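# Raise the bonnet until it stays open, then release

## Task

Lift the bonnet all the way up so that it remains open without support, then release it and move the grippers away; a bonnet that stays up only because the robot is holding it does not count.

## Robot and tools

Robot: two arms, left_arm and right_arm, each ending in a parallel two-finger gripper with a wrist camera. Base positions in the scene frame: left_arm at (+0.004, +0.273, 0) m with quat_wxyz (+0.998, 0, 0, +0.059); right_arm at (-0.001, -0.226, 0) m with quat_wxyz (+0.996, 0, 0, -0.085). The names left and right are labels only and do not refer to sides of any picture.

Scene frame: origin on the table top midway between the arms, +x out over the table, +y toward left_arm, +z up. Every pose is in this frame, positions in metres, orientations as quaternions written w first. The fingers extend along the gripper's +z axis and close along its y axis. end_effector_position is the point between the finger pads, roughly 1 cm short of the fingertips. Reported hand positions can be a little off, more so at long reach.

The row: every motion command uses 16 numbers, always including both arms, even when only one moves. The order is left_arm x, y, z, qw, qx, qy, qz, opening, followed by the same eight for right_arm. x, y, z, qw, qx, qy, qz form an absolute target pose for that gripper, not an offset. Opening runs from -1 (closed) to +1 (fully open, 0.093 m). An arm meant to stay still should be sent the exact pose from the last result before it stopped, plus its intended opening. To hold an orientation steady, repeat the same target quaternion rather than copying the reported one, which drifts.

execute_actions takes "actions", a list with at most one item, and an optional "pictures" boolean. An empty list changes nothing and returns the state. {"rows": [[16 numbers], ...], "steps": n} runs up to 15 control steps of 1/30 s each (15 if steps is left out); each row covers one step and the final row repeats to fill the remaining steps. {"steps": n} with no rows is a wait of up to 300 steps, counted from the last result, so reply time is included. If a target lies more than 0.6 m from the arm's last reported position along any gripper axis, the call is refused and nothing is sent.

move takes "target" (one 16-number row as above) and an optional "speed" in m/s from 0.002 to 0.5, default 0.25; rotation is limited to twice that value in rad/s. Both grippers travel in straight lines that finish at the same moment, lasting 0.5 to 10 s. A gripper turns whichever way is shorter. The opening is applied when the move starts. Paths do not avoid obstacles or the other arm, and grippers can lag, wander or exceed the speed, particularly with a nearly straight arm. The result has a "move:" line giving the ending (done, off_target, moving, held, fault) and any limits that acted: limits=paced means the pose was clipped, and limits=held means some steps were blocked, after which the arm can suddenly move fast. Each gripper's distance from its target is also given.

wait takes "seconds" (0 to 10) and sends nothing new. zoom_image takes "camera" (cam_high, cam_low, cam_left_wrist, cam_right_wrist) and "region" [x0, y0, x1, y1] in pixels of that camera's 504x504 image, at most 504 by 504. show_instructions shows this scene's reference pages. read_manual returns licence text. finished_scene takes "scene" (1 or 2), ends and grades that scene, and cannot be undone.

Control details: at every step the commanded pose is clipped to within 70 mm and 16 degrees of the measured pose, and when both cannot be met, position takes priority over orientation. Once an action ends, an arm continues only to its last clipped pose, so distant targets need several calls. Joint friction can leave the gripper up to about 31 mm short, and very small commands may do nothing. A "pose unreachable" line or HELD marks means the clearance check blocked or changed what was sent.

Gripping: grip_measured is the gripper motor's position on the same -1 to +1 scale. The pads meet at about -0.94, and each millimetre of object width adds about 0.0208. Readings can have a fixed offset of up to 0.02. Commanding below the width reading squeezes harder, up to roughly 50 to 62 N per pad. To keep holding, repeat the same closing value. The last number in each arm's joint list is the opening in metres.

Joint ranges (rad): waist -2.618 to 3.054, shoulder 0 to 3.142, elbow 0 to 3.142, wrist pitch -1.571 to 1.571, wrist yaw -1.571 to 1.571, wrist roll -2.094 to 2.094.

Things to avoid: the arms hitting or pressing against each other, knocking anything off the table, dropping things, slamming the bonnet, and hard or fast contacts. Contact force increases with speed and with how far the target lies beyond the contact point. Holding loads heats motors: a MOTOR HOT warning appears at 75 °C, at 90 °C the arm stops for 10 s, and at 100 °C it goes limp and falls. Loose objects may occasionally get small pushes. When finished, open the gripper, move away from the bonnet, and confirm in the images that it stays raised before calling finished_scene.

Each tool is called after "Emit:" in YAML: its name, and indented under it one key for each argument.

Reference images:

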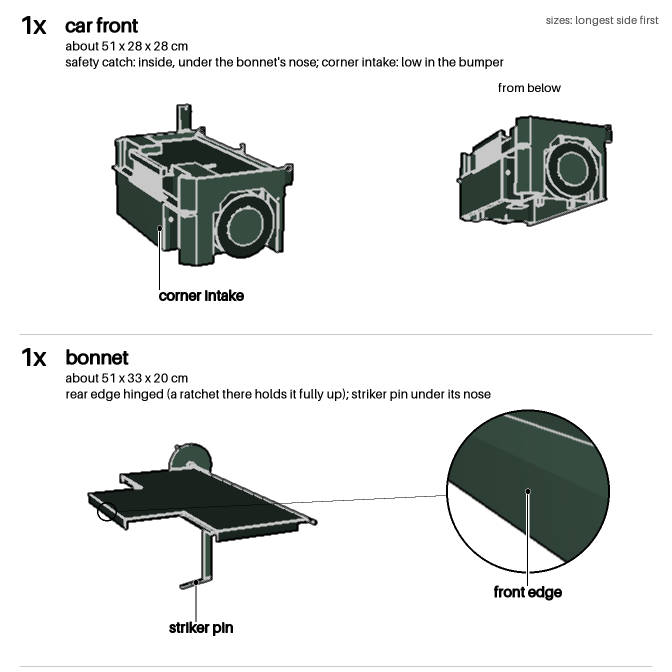

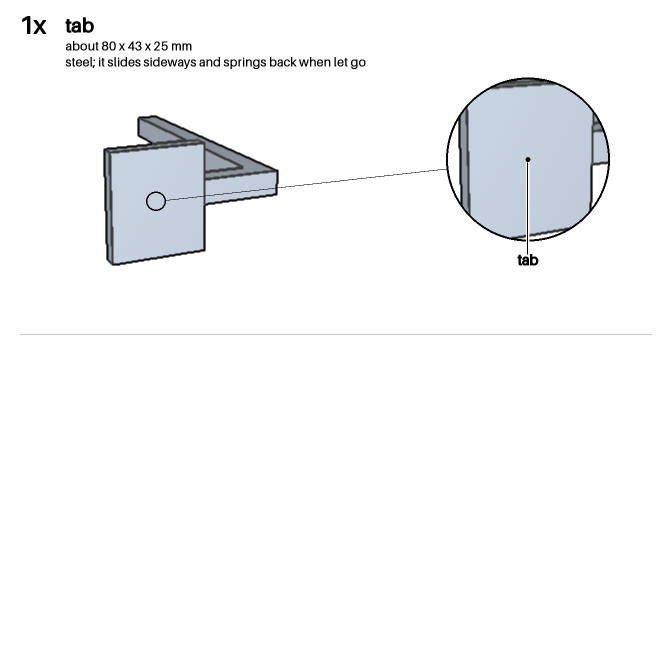

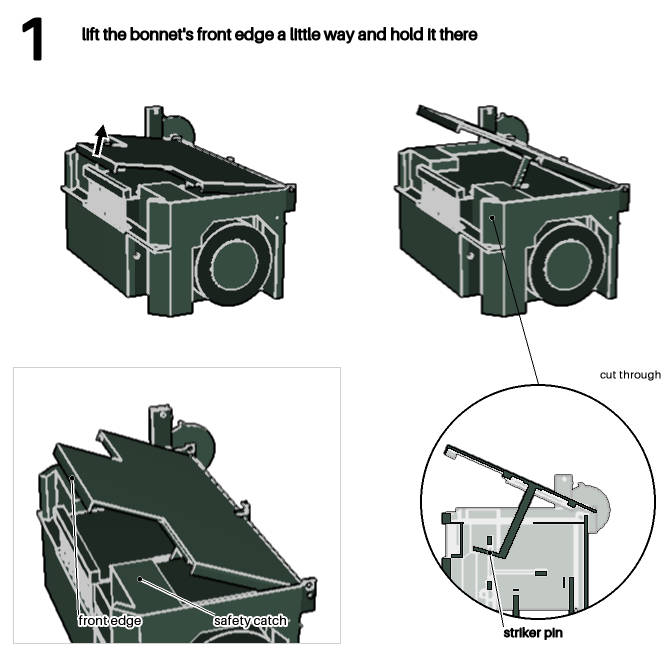

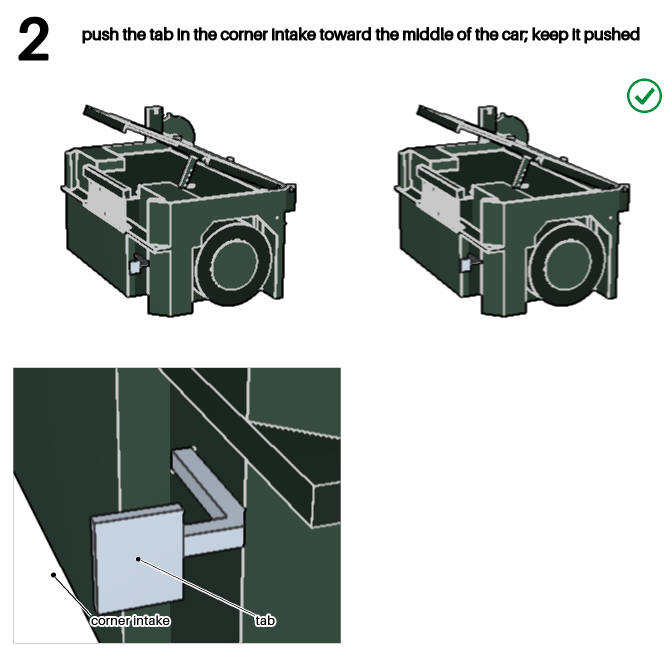

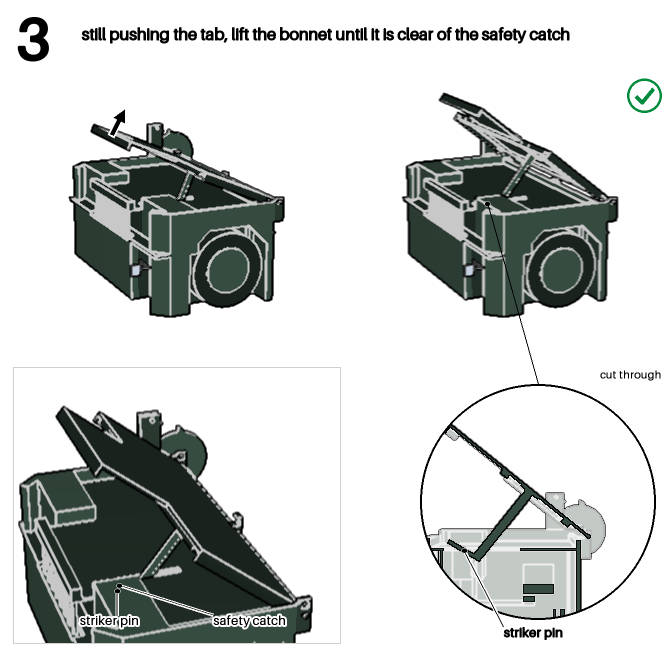

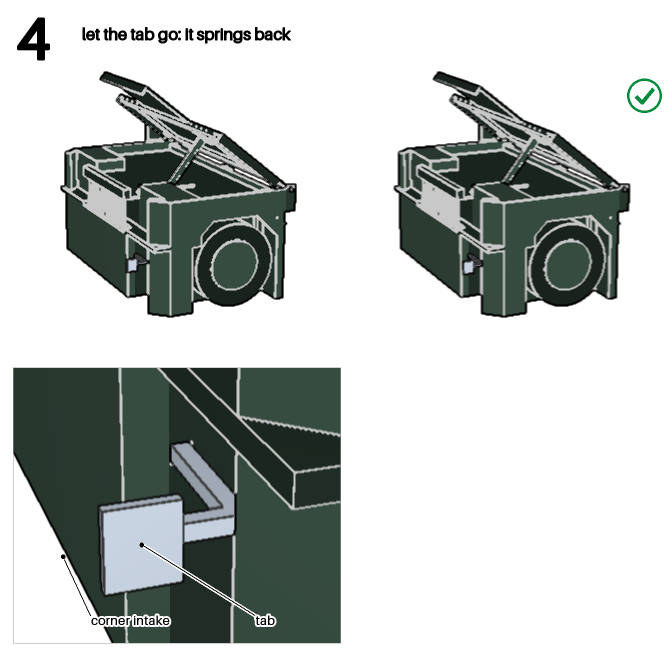

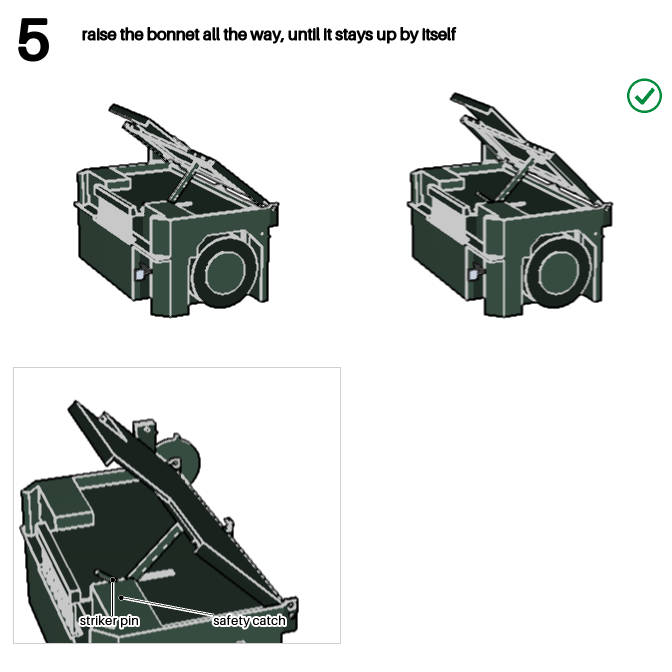

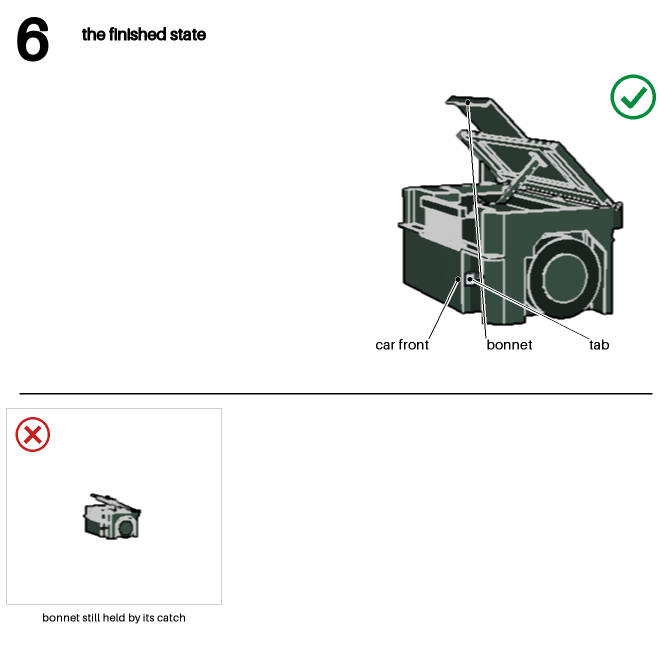

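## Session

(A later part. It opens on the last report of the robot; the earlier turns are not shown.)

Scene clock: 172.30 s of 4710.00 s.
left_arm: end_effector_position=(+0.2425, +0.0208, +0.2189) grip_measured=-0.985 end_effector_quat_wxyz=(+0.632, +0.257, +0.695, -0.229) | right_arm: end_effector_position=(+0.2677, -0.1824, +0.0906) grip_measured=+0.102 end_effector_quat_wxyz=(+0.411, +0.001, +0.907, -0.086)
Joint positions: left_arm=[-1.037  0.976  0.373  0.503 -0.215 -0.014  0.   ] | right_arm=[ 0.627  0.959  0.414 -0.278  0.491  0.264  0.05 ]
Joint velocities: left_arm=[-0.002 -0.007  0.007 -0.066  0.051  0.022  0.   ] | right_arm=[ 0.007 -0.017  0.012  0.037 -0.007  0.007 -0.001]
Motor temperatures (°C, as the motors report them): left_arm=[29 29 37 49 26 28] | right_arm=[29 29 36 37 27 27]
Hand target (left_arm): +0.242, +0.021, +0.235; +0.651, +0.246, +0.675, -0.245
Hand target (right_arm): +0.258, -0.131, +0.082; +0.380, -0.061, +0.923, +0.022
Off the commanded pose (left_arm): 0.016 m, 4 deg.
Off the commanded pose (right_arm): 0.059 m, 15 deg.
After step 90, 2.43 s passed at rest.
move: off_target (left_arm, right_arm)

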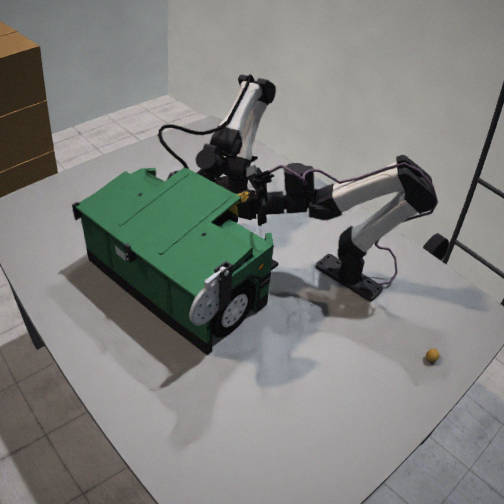

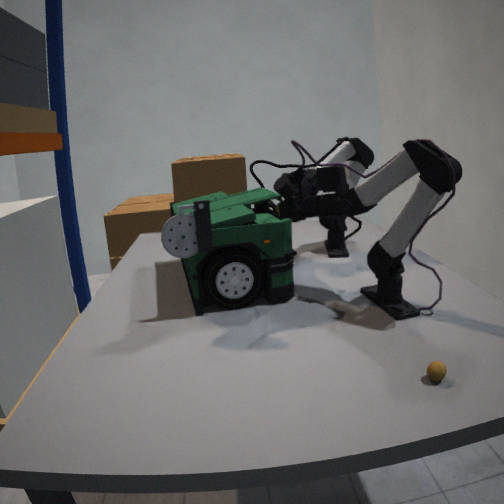

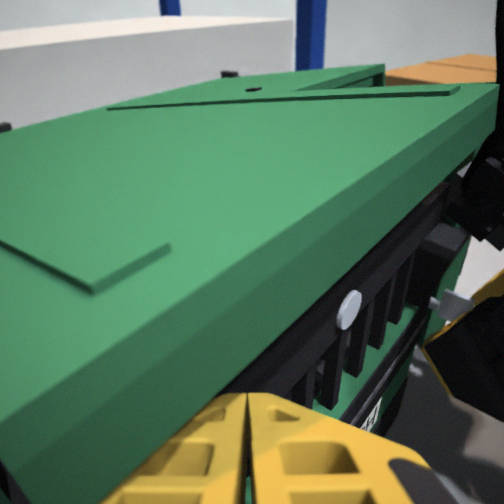

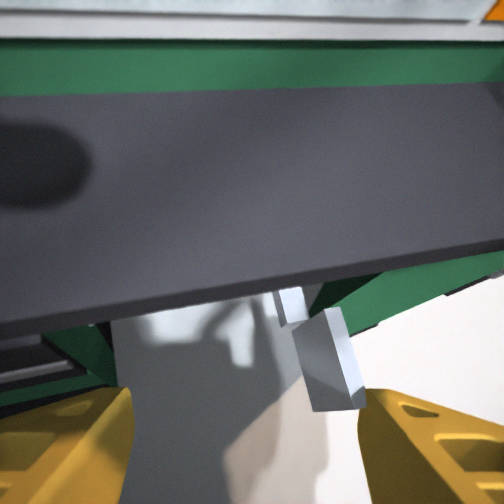

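Emit:
move:
  target: [0.205,0.052,0.225,0.643,0.242,0.665,-0.242,-1,0.274,-0.195,0.078,0.382,-0.0645,0.922,0.0267,0.1]
  speed: 0.05

Emit:
move:
  target: [0.212,0.046,0.258,0.643,0.242,0.665,-0.242,-1,0.274,-0.195,0.078,0.382,-0.0645,0.922,0.0267,0.1]
  speed: 0.05

Scene clock: 193.87 s of 4710.00 s.
left_arm: end_effector_position=(+0.2077, +0.0514, +0.2282) grip_measured=-0.985 end_effector_quat_wxyz=(+0.652, +0.247, +0.675, -0.243) | right_arm: end_effector_position=(+0.2759, -0.1944, +0.0847) grip_measured=+0.102 end_effector_quat_wxyz=(+0.384, -0.063, +0.921, +0.021)
Joint positions: left_arm=[-1.098  0.666  0.265  0.367 -0.272 -0.014  0.   ] | right_arm=[ 0.278  0.941  0.414 -0.254 -0.01  -0.024  0.05 ]
Joint velocities: left_arm=[-0.007 -0.007  0.012 -0.139 -0.051 -0.051  0.   ] | right_arm=[ 0.002  0.027 -0.017 -0.11   0.007 -0.037 -0.001]
Motor temperatures (°C, as the motors report them): left_arm=[29 29 37 49 26 28] | right_arm=[31 29 38 36 31 27]
Hand target (left_arm): +0.205, +0.053, +0.225; +0.651, +0.245, +0.675, -0.246
Hand target (right_arm): +0.274, -0.195, +0.079; +0.382, -0.065, +0.922, +0.023
Off the commanded pose (left_arm): 0.004 m, 0 deg.
Off the commanded pose (right_arm): 0.007 m, 1 deg.
After step 90, 15.47 s passed at rest.
move: done

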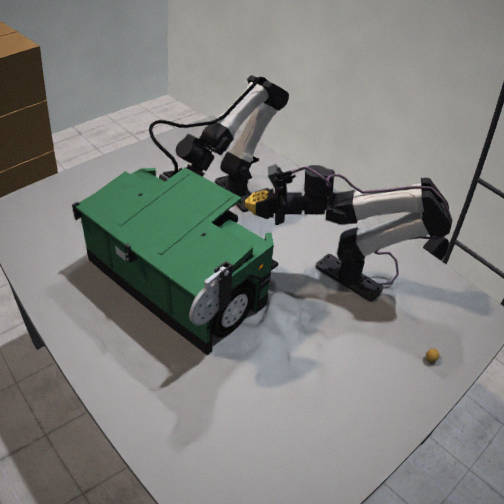

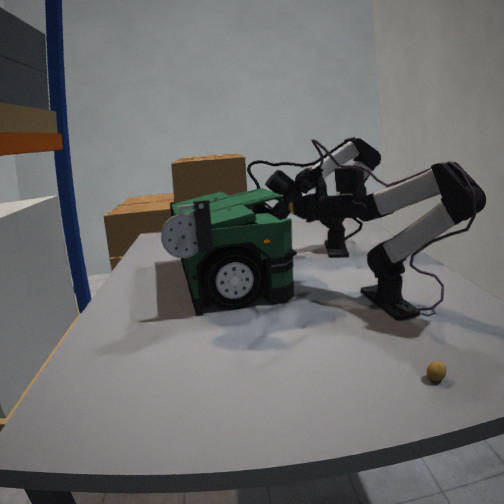

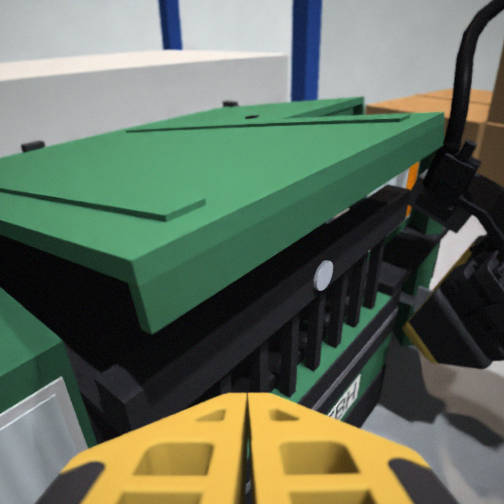

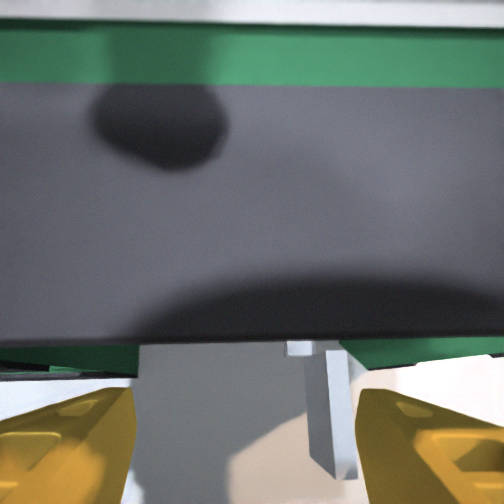

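Scene clock: 194.73 s of 4710.00 s.
left_arm: end_effector_position=(+0.2092, +0.0491, +0.2527) grip_measured=-0.985 end_effector_quat_wxyz=(+0.653, +0.247, +0.674, -0.243) | right_arm: end_effector_position=(+0.2764, -0.1929, +0.0854) grip_measured=+0.102 end_effector_quat_wxyz=(+0.386, -0.065, +0.920, +0.025)
Joint positions: left_arm=[-1.098  0.666  0.36   0.276 -0.272 -0.014  0.   ] | right_arm=[ 0.278  0.941  0.414 -0.25  -0.019 -0.025  0.05 ]
Joint velocities: left_arm=[-0.002 -0.017  0.002 -0.095  0.037 -0.022  0.   ] | right_arm=[-0.017 -0.007  0.007  0.037 -0.007 -0.022 -0.001]
Motor temperatures (°C, as the motors report them): left_arm=[29 29 37 49 26 28] | right_arm=[31 29 38 37 31 27]
Hand target (left_arm): +0.212, +0.046, +0.258; +0.652, +0.245, +0.674, -0.245
Hand target (right_arm): +0.274, -0.195, +0.078; +0.382, -0.065, +0.922, +0.026
Off the commanded pose (left_arm): 0.007 m, 0 deg.
Off the commanded pose (right_arm): 0.008 m, 1 deg.
move: done

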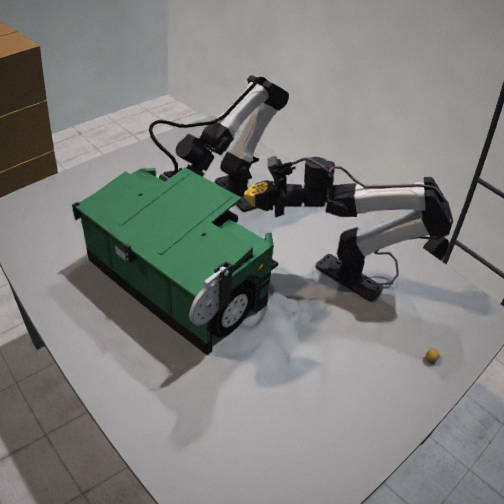

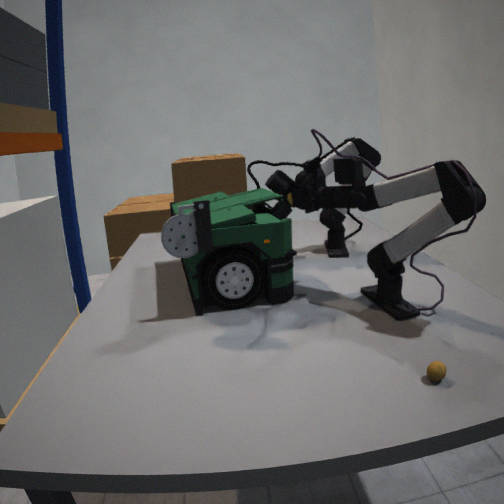

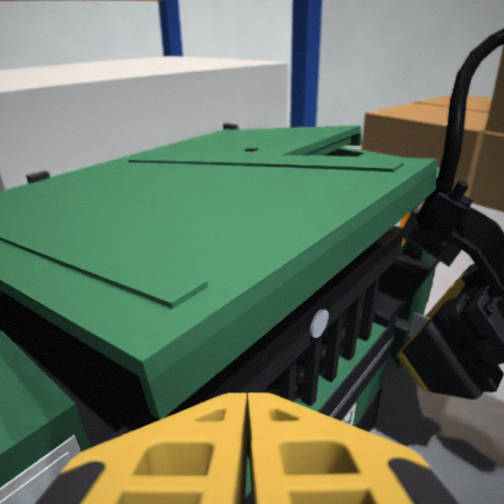

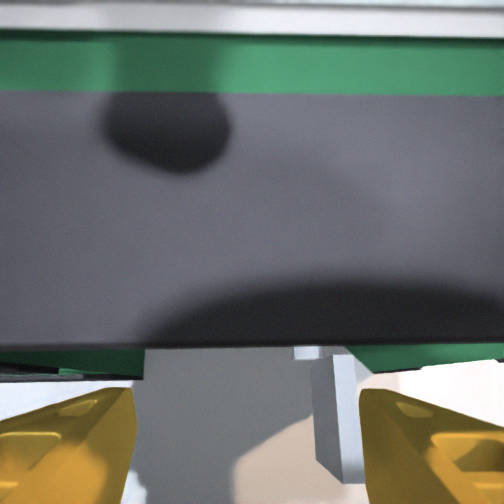

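Emit:
move:
  target: [0.23,0.031,0.246,0.643,0.242,0.665,-0.242,-1,0.274,-0.195,0.078,0.382,-0.0645,0.922,0.0267,0.1]
  speed: 0.02

Scene clock: 201.57 s of 4710.00 s.
left_arm: end_effector_position=(+0.2264, +0.0323, +0.2366) grip_measured=-0.985 end_effector_quat_wxyz=(+0.644, +0.252, +0.682, -0.239) | right_arm: end_effector_position=(+0.2765, -0.1927, +0.0855) grip_measured=+0.102 end_effector_quat_wxyz=(+0.386, -0.065, +0.920, +0.025)
Joint positions: left_arm=[-1.065  0.834  0.36   0.416 -0.237 -0.014  0.   ] | right_arm=[ 0.278  0.941  0.414 -0.249 -0.02  -0.025  0.05 ]
Joint velocities: left_arm=[-0.012  0.022 -0.007  0.037  0.066 -0.037  0.   ] | right_arm=[-0.002 -0.002  0.012 -0.007 -0.066 -0.022 -0.   ]
Motor temperatures (°C, as the motors report them): left_arm=[29 29 37 48 26 28] | right_arm=[30 29 38 37 30 27]
Hand target (left_arm): +0.230, +0.031, +0.246; +0.652, +0.246, +0.674, -0.245
Hand target (right_arm): +0.274, -0.195, +0.078; +0.382, -0.064, +0.922, +0.026
Off the commanded pose (left_arm): 0.010 m, 2 deg.
Off the commanded pose (right_arm): 0.008 m, 1 deg.
After step 90, 2.20 s passed at rest.
move: done

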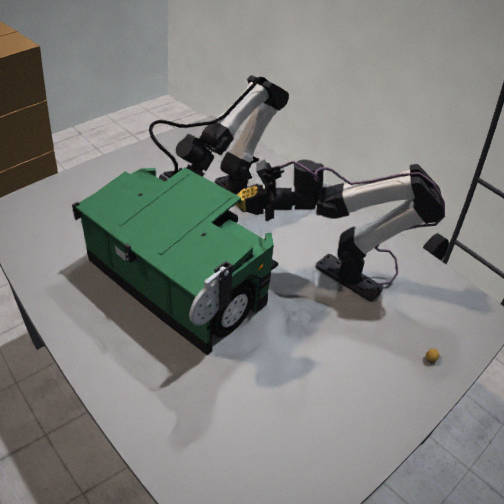

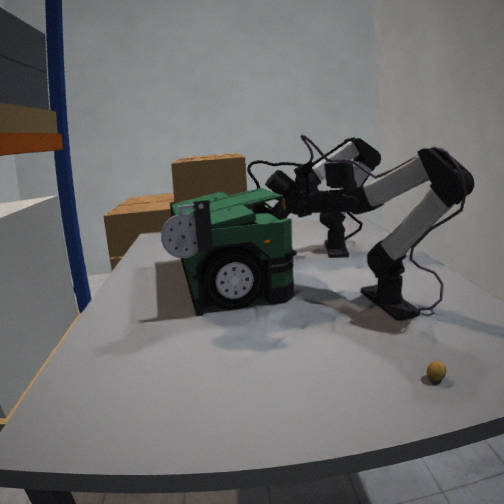

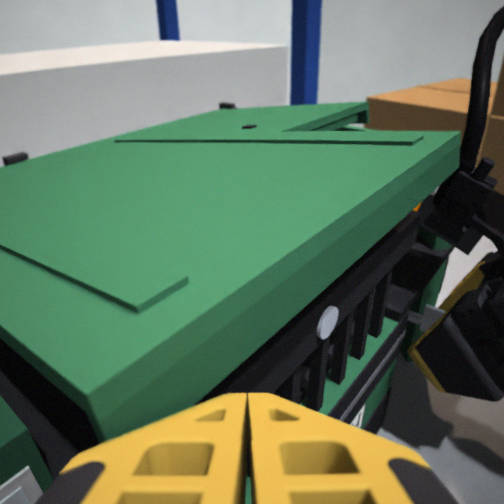

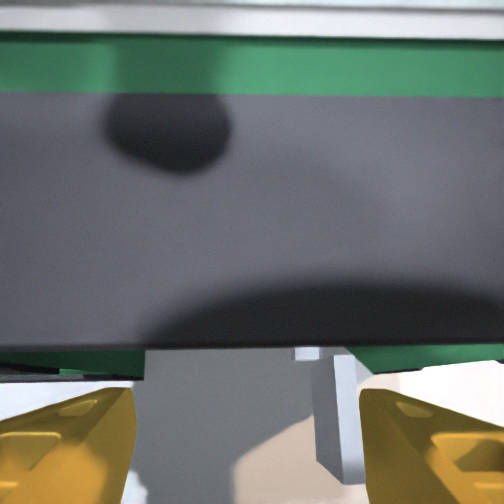

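Emit:
move:
  target: [0.25,0.014,0.262,0.643,0.242,0.665,-0.242,-1,0.274,-0.195,0.078,0.382,-0.0645,0.922,0.0267,0.1]
  speed: 0.02

Scene clock: 209.93 s of 4710.00 s.
left_arm: end_effector_position=(+0.2293, +0.0089, +0.2395) grip_measured=-0.985 end_effector_quat_wxyz=(+0.623, +0.283, +0.681, -0.260) | right_arm: end_effector_position=(+0.2765, -0.1927, +0.0855) grip_measured=+0.102 end_effector_quat_wxyz=(+0.386, -0.065, +0.920, +0.025)
Joint positions: left_arm=[-1.055  0.932  0.435  0.407 -0.147 -0.014  0.   ] | right_arm=[ 0.278  0.941  0.414 -0.249 -0.02  -0.025  0.05 ]
Joint velocities: left_arm=[ 0.002 -0.007 -0.002  0.037  0.022  0.022  0.   ] | right_arm=[-0.012 -0.007  0.017 -0.066 -0.022  0.022 -0.   ]
Motor temperatures (°C, as the motors report them): left_arm=[29 29 38 48 26 28] | right_arm=[30 29 38 38 29 27]
Hand target (left_arm): +0.248, +0.016, +0.262; +0.652, +0.246, +0.674, -0.246
Hand target (right_arm): +0.274, -0.195, +0.078; +0.382, -0.064, +0.922, +0.026
Off the commanded pose (left_arm): 0.031 m, 6 deg.
Off the commanded pose (right_arm): 0.008 m, 1 deg.
After step 90, 3.23 s passed at rest.
move: off_target (left_arm)

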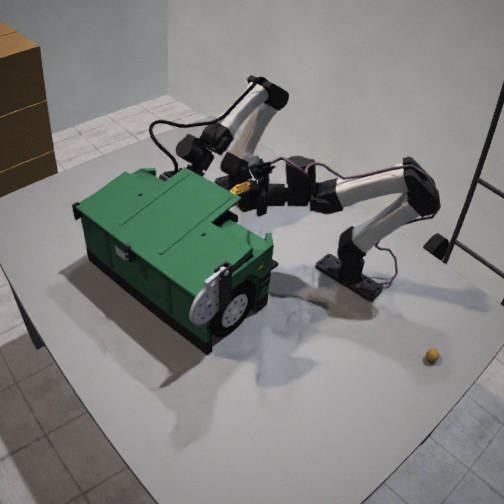

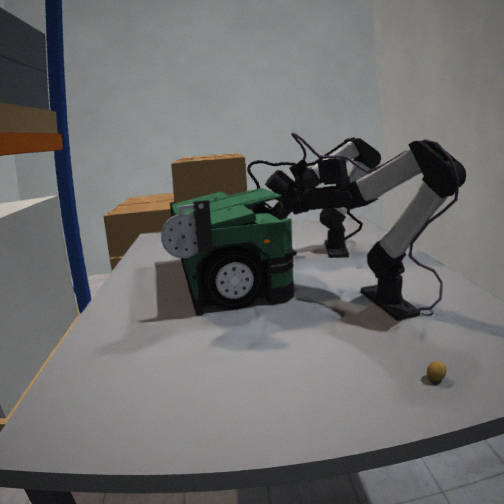

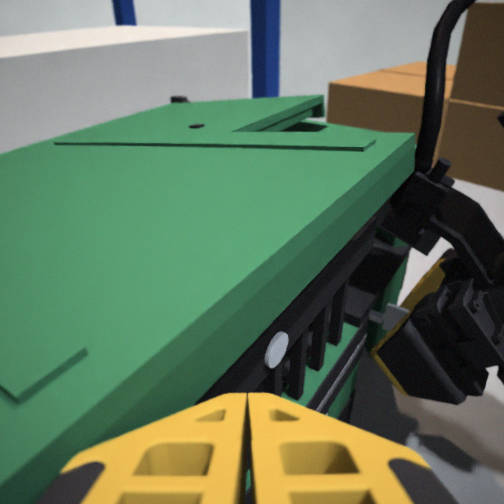

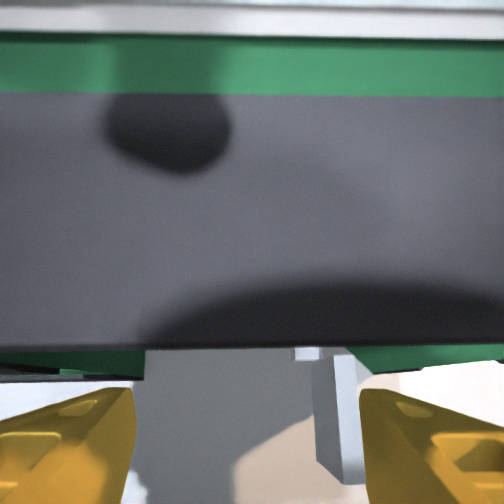

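Emit:
move:
  target: [0.222,0.03,0.228,0.643,0.242,0.665,-0.242,-1,0.274,-0.195,0.078,0.382,-0.0645,0.922,0.0267,0.1]
  speed: 0.02

Scene clock: 218.17 s of 4710.00 s.
left_arm: end_effector_position=(+0.2252, +0.0283, +0.2246) grip_measured=-0.985 end_effector_quat_wxyz=(+0.645, +0.252, +0.681, -0.239) | right_arm: end_effector_position=(+0.2765, -0.1927, +0.0855) grip_measured=+0.102 end_effector_quat_wxyz=(+0.386, -0.065, +0.920, +0.025)
Joint positions: left_arm=[-1.086  0.874  0.32   0.498 -0.257 -0.014  0.   ] | right_arm=[ 0.278  0.941  0.414 -0.249 -0.02  -0.025  0.05 ]
Joint velocities: left_arm=[-0.012  0.012  0.002 -0.037 -0.037 -0.007  0.   ] | right_arm=[ 0.002  0.002 -0.007  0.007 -0.007 -0.022 -0.001]
Motor temperatures (°C, as the motors report them): left_arm=[29 28 39 48 26 28] | right_arm=[30 29 38 38 29 27]
Hand target (left_arm): +0.222, +0.030, +0.228; +0.651, +0.245, +0.674, -0.246
Hand target (right_arm): +0.274, -0.195, +0.078; +0.382, -0.064, +0.922, +0.026
Off the commanded pose (left_arm): 0.005 m, 2 deg.
Off the commanded pose (right_arm): 0.008 m, 1 deg.
After step 90, 2.47 s passed at rest.
move: done

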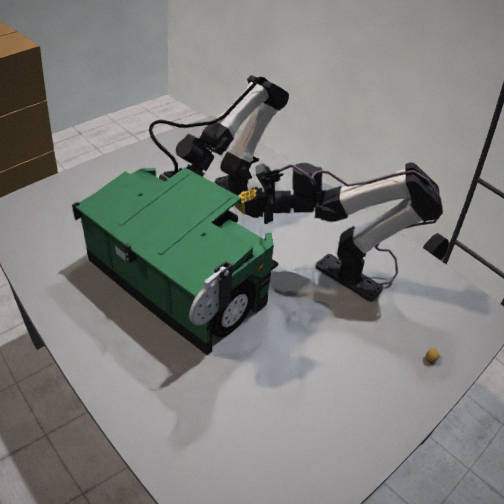

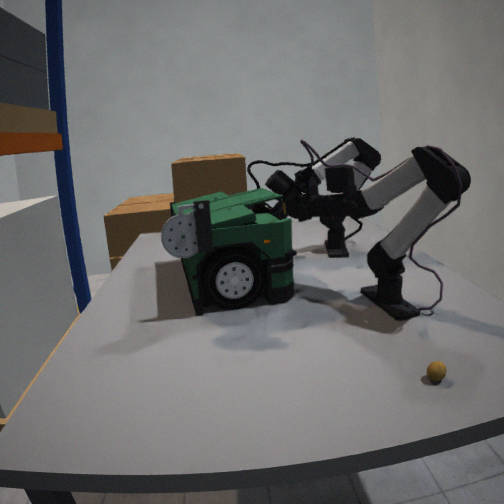

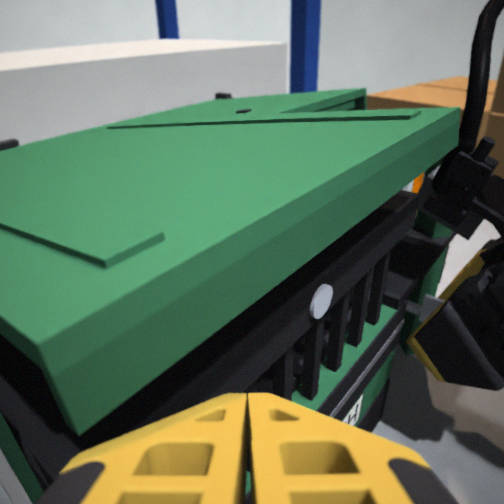

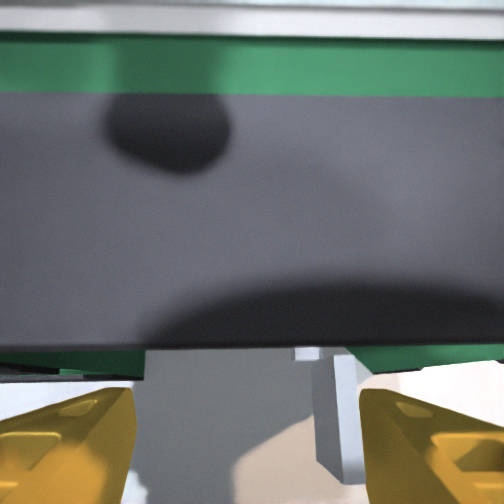

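Emit:
move:
  target: [0.24,0.018,0.242,0.643,0.242,0.665,-0.242,-1,0.274,-0.195,0.078,0.382,-0.0645,0.922,0.0267,0.1]
  speed: 0.02

Scene clock: 223.80 s of 4710.00 s.
left_arm: end_effector_position=(+0.2341, +0.0223, +0.2217) grip_measured=-0.985 end_effector_quat_wxyz=(+0.636, +0.257, +0.689, -0.233) | right_arm: end_effector_position=(+0.2765, -0.1927, +0.0855) grip_measured=+0.102 end_effector_quat_wxyz=(+0.386, -0.065, +0.920, +0.025)
Joint positions: left_arm=[-1.064  0.935  0.355  0.496 -0.236 -0.014  0.   ] | right_arm=[ 0.278  0.941  0.414 -0.249 -0.02  -0.025  0.05 ]
Joint velocities: left_arm=[ 0.002 -0.002  0.002 -0.007 -0.037 -0.007  0.   ] | right_arm=[ 0.002  0.007  0.007 -0.066  0.007 -0.007 -0.001]
Motor temperatures (°C, as the motors report them): left_arm=[29 29 39 48 26 28] | right_arm=[30 29 37 38 29 27]
Hand target (left_arm): +0.239, +0.019, +0.242; +0.652, +0.246, +0.674, -0.245
Hand target (right_arm): +0.274, -0.195, +0.078; +0.382, -0.064, +0.922, +0.026
Off the commanded pose (left_arm): 0.022 m, 3 deg.
Off the commanded pose (right_arm): 0.008 m, 1 deg.
After step 90, 1.17 s passed at rest.
move: off_target (left_arm)

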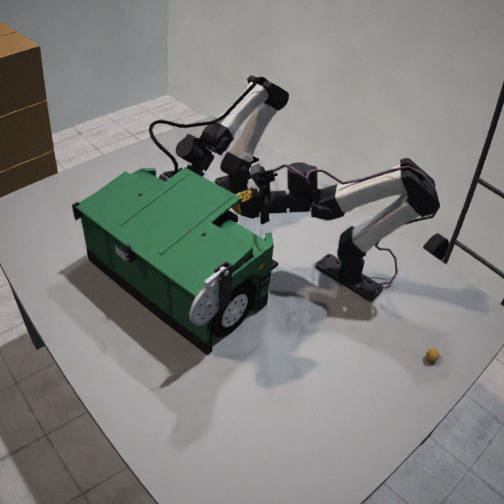

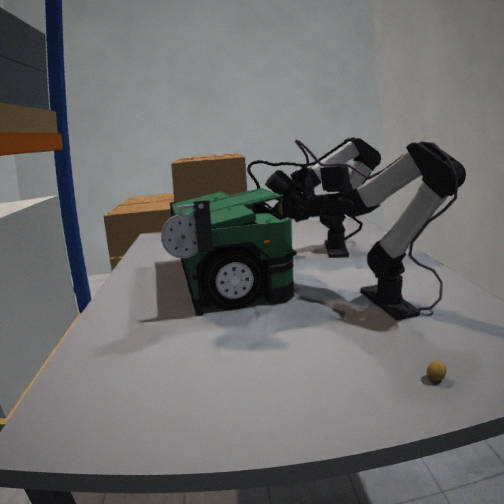

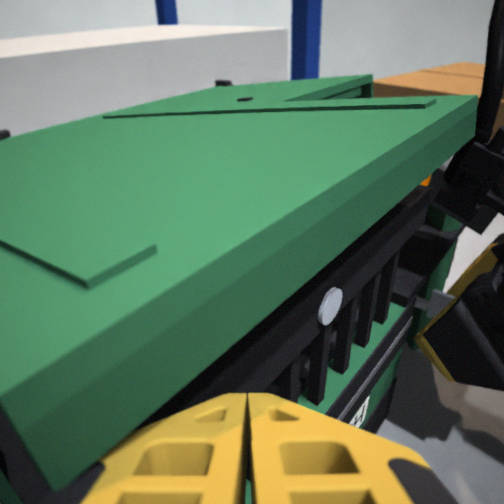

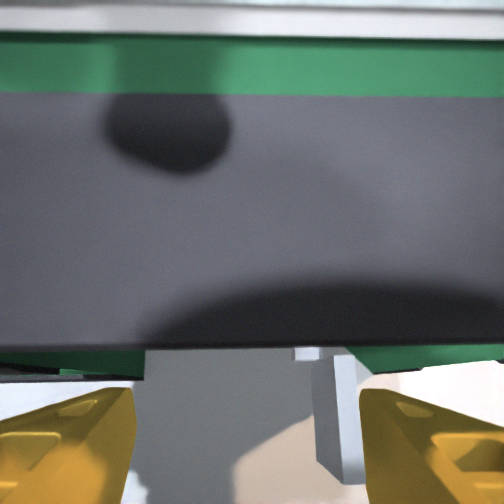

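Emit:
move:
  target: [0.236,0.021,0.29,0.643,0.242,0.665,-0.242,-1,0.274,-0.195,0.078,0.382,-0.0645,0.922,0.0267,0.1]
  speed: 0.03

Scene clock: 231.97 s of 4710.00 s.
left_arm: end_effector_position=(+0.2289, +0.0280, +0.2233) grip_measured=-0.985 end_effector_quat_wxyz=(+0.585, +0.284, +0.731, -0.205) | right_arm: end_effector_position=(+0.2765, -0.1927, +0.0855) grip_measured=+0.102 end_effector_quat_wxyz=(+0.386, -0.065, +0.920, +0.025)
Joint positions: left_arm=[-1.064  0.868  0.488  0.139 -0.23  -0.023  0.   ] | right_arm=[ 0.278  0.941  0.414 -0.249 -0.02  -0.025  0.05 ]
Joint velocities: left_arm=[ 0.012 -0.046  0.007 -0.022 -0.037 -0.066  0.   ] | right_arm=[ 0.017 -0.002  0.002  0.051 -0.007 -0.022  0.001]
Motor temperatures (°C, as the motors report them): left_arm=[29 29 40 49 26 28] | right_arm=[30 29 37 38 28 27]
Hand target (left_arm): +0.230, +0.028, +0.289; +0.651, +0.245, +0.675, -0.245
Hand target (right_arm): +0.274, -0.195, +0.078; +0.382, -0.064, +0.922, +0.026
Off the commanded pose (left_arm): 0.067 m, 12 deg.
Off the commanded pose (right_arm): 0.008 m, 1 deg.
After step 90, 2.67 s passed at rest.
move: off_target (left_arm)

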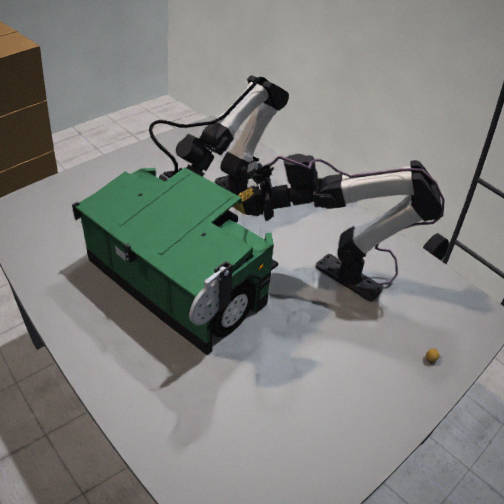

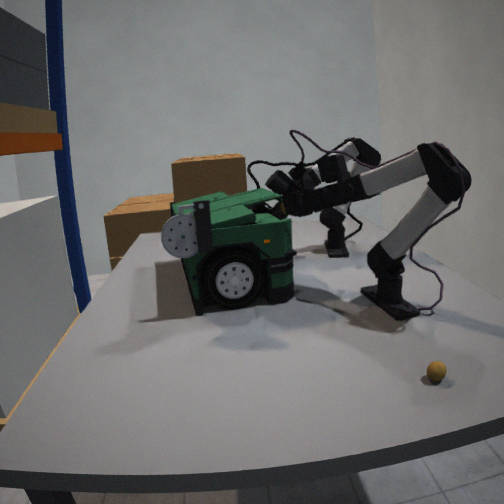

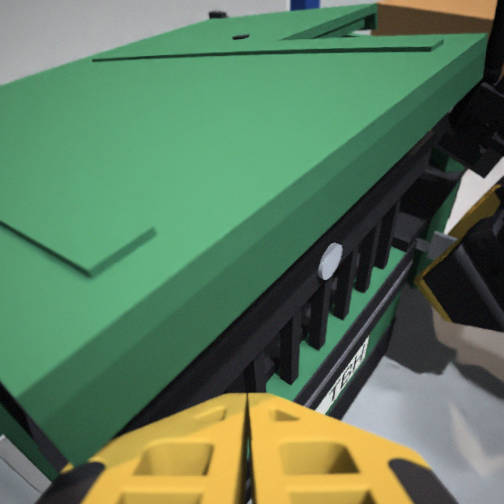

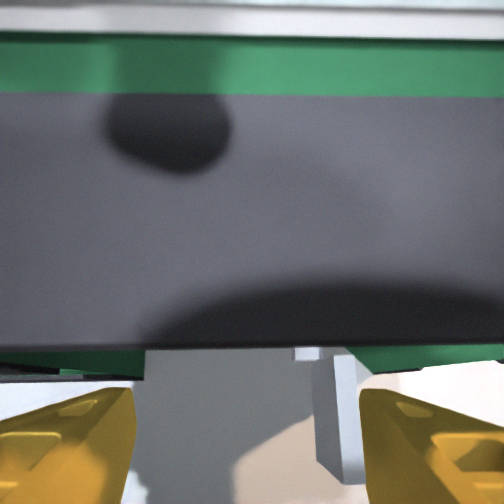

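Emit:
move:
  target: [0.2,0.045,0.222,0.643,0.242,0.665,-0.242,-1,0.274,-0.195,0.078,0.382,-0.0645,0.922,0.0267,0.1]
  speed: 0.06

Emit:
move:
  target: [0.19,0.0,0.228,0.707,0,0.707,0,-1,0.274,-0.195,0.078,0.382,-0.0645,0.922,0.0267,0.1]
  speed: 0.06

Scene clock: 262.70 s of 4710.00 s.
left_arm: end_effector_position=(+0.2021, +0.0443, +0.2196) grip_measured=-0.985 end_effector_quat_wxyz=(+0.644, +0.251, +0.682, -0.240) | right_arm: end_effector_position=(+0.2765, -0.1927, +0.0855) grip_measured=+0.102 end_effector_quat_wxyz=(+0.386, -0.065, +0.920, +0.025)
Joint positions: left_arm=[-1.157  0.695  0.258  0.38  -0.329 -0.024  0.   ] | right_arm=[ 0.278  0.941  0.414 -0.249 -0.02  -0.025  0.05 ]
Joint velocities: left_arm=[ 0.002  0.007  0.002  0.007 -0.007  0.051  0.   ] | right_arm=[ 0.007  0.002  0.002  0.037 -0.007 -0.066 -0.   ]
Motor temperatures (°C, as the motors report them): left_arm=[29 29 45 56 26 28] | right_arm=[29 29 37 39 28 27]
Hand target (left_arm): +0.199, +0.046, +0.222; +0.650, +0.244, +0.675, -0.248
Hand target (right_arm): +0.274, -0.195, +0.078; +0.382, -0.064, +0.922, +0.026
Off the commanded pose (left_arm): 0.003 m, 1 deg.
Off the commanded pose (right_arm): 0.008 m, 1 deg.
After step 90, 25.53 s passed at rest.
move: done

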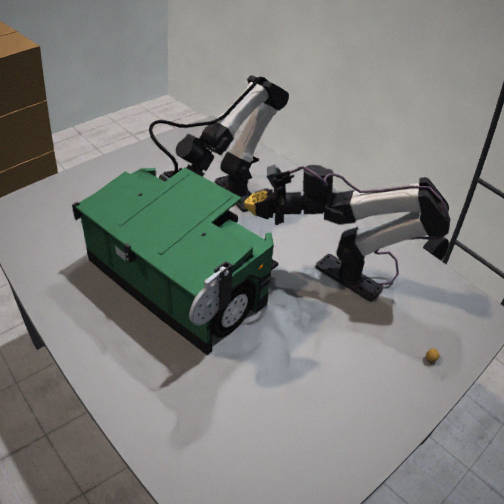

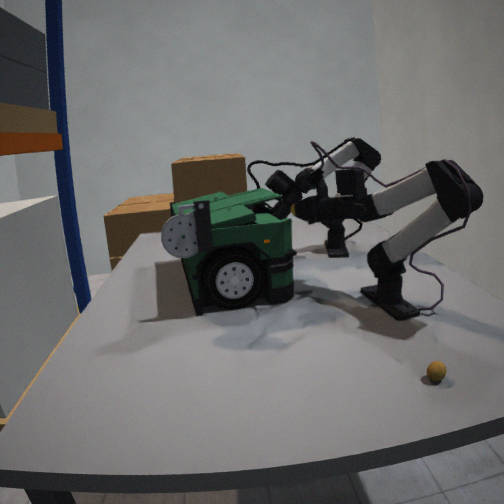

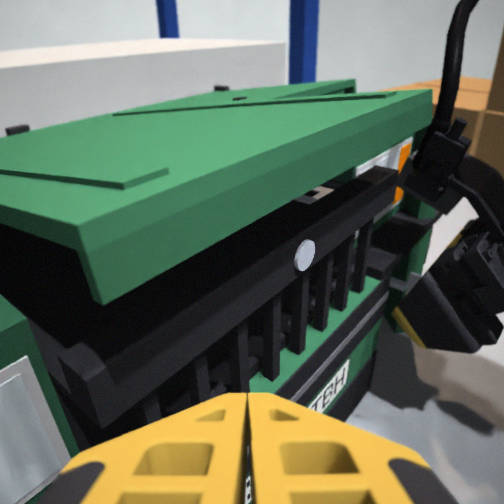

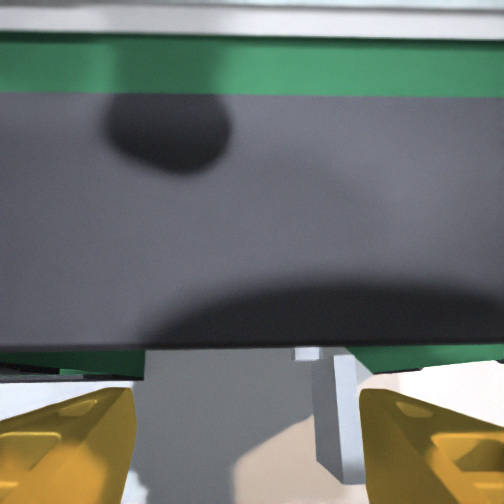

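Scene clock: 268.97 s of 4710.00 s.
left_arm: end_effector_position=(+0.1905, +0.0048, +0.2185) grip_measured=-0.985 end_effector_quat_wxyz=(+0.704, +0.011, +0.710, +0.009) | right_arm: end_effector_position=(+0.2765, -0.1927, +0.0855) grip_measured=+0.102 end_effector_quat_wxyz=(+0.386, -0.065, +0.920, +0.025)
Joint positions: left_arm=[-1.623  1.456  0.597  0.731 -1.502 -0.1    0.   ] | right_arm=[ 0.278  0.941  0.414 -0.249 -0.02  -0.025  0.05 ]
Joint velocities: left_arm=[ 0.007  0.007 -0.002 -0.022 -0.051 -0.095  0.   ] | right_arm=[-0.002 -0.012  0.002  0.095  0.051 -0.022 -0.001]
Motor temperatures (°C, as the motors report them): left_arm=[29 29 45 54 26 28] | right_arm=[29 29 37 39 28 27]
Hand target (left_arm): +0.188, -0.001, +0.224; +0.705, -0.002, +0.709, -0.002
Hand target (right_arm): +0.274, -0.195, +0.078; +0.382, -0.064, +0.922, +0.026
Off the commanded pose (left_arm): 0.011 m, 2 deg.
Off the commanded pose (right_arm): 0.008 m, 1 deg.
move: off_target (left_arm)

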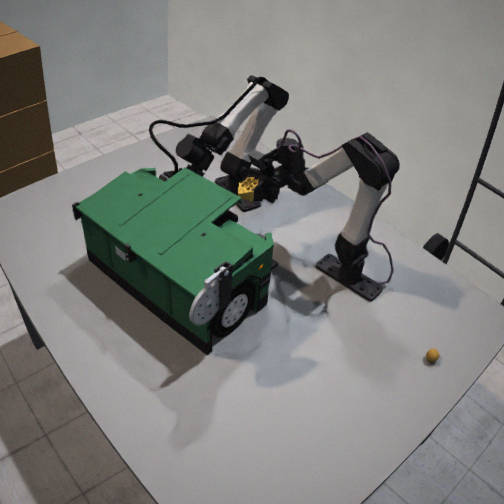

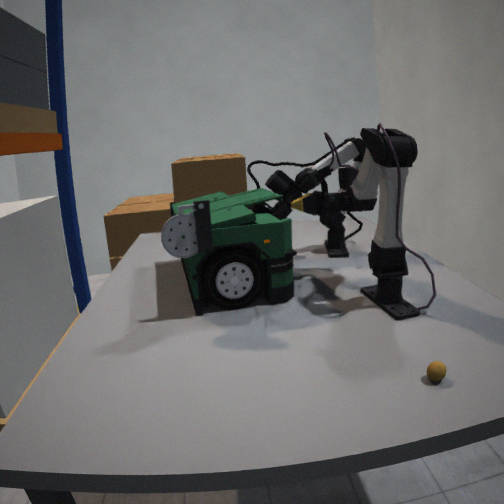

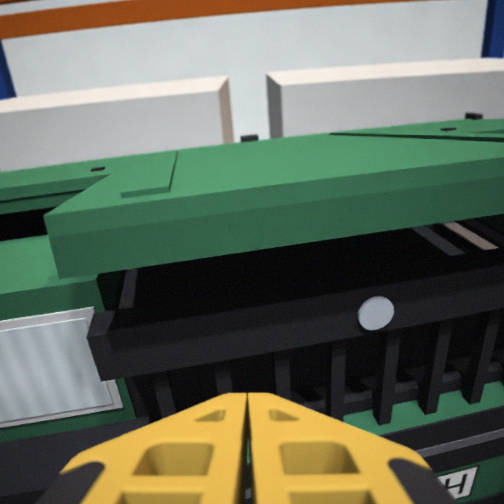

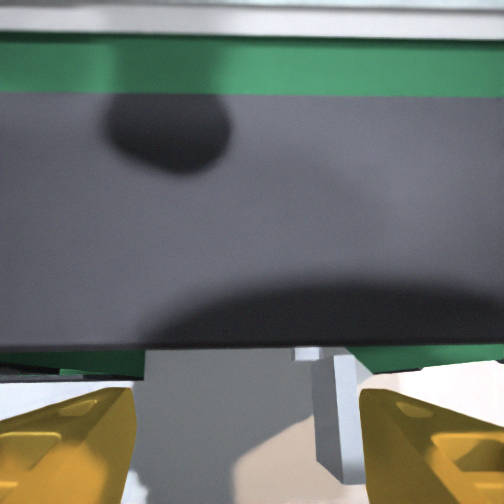

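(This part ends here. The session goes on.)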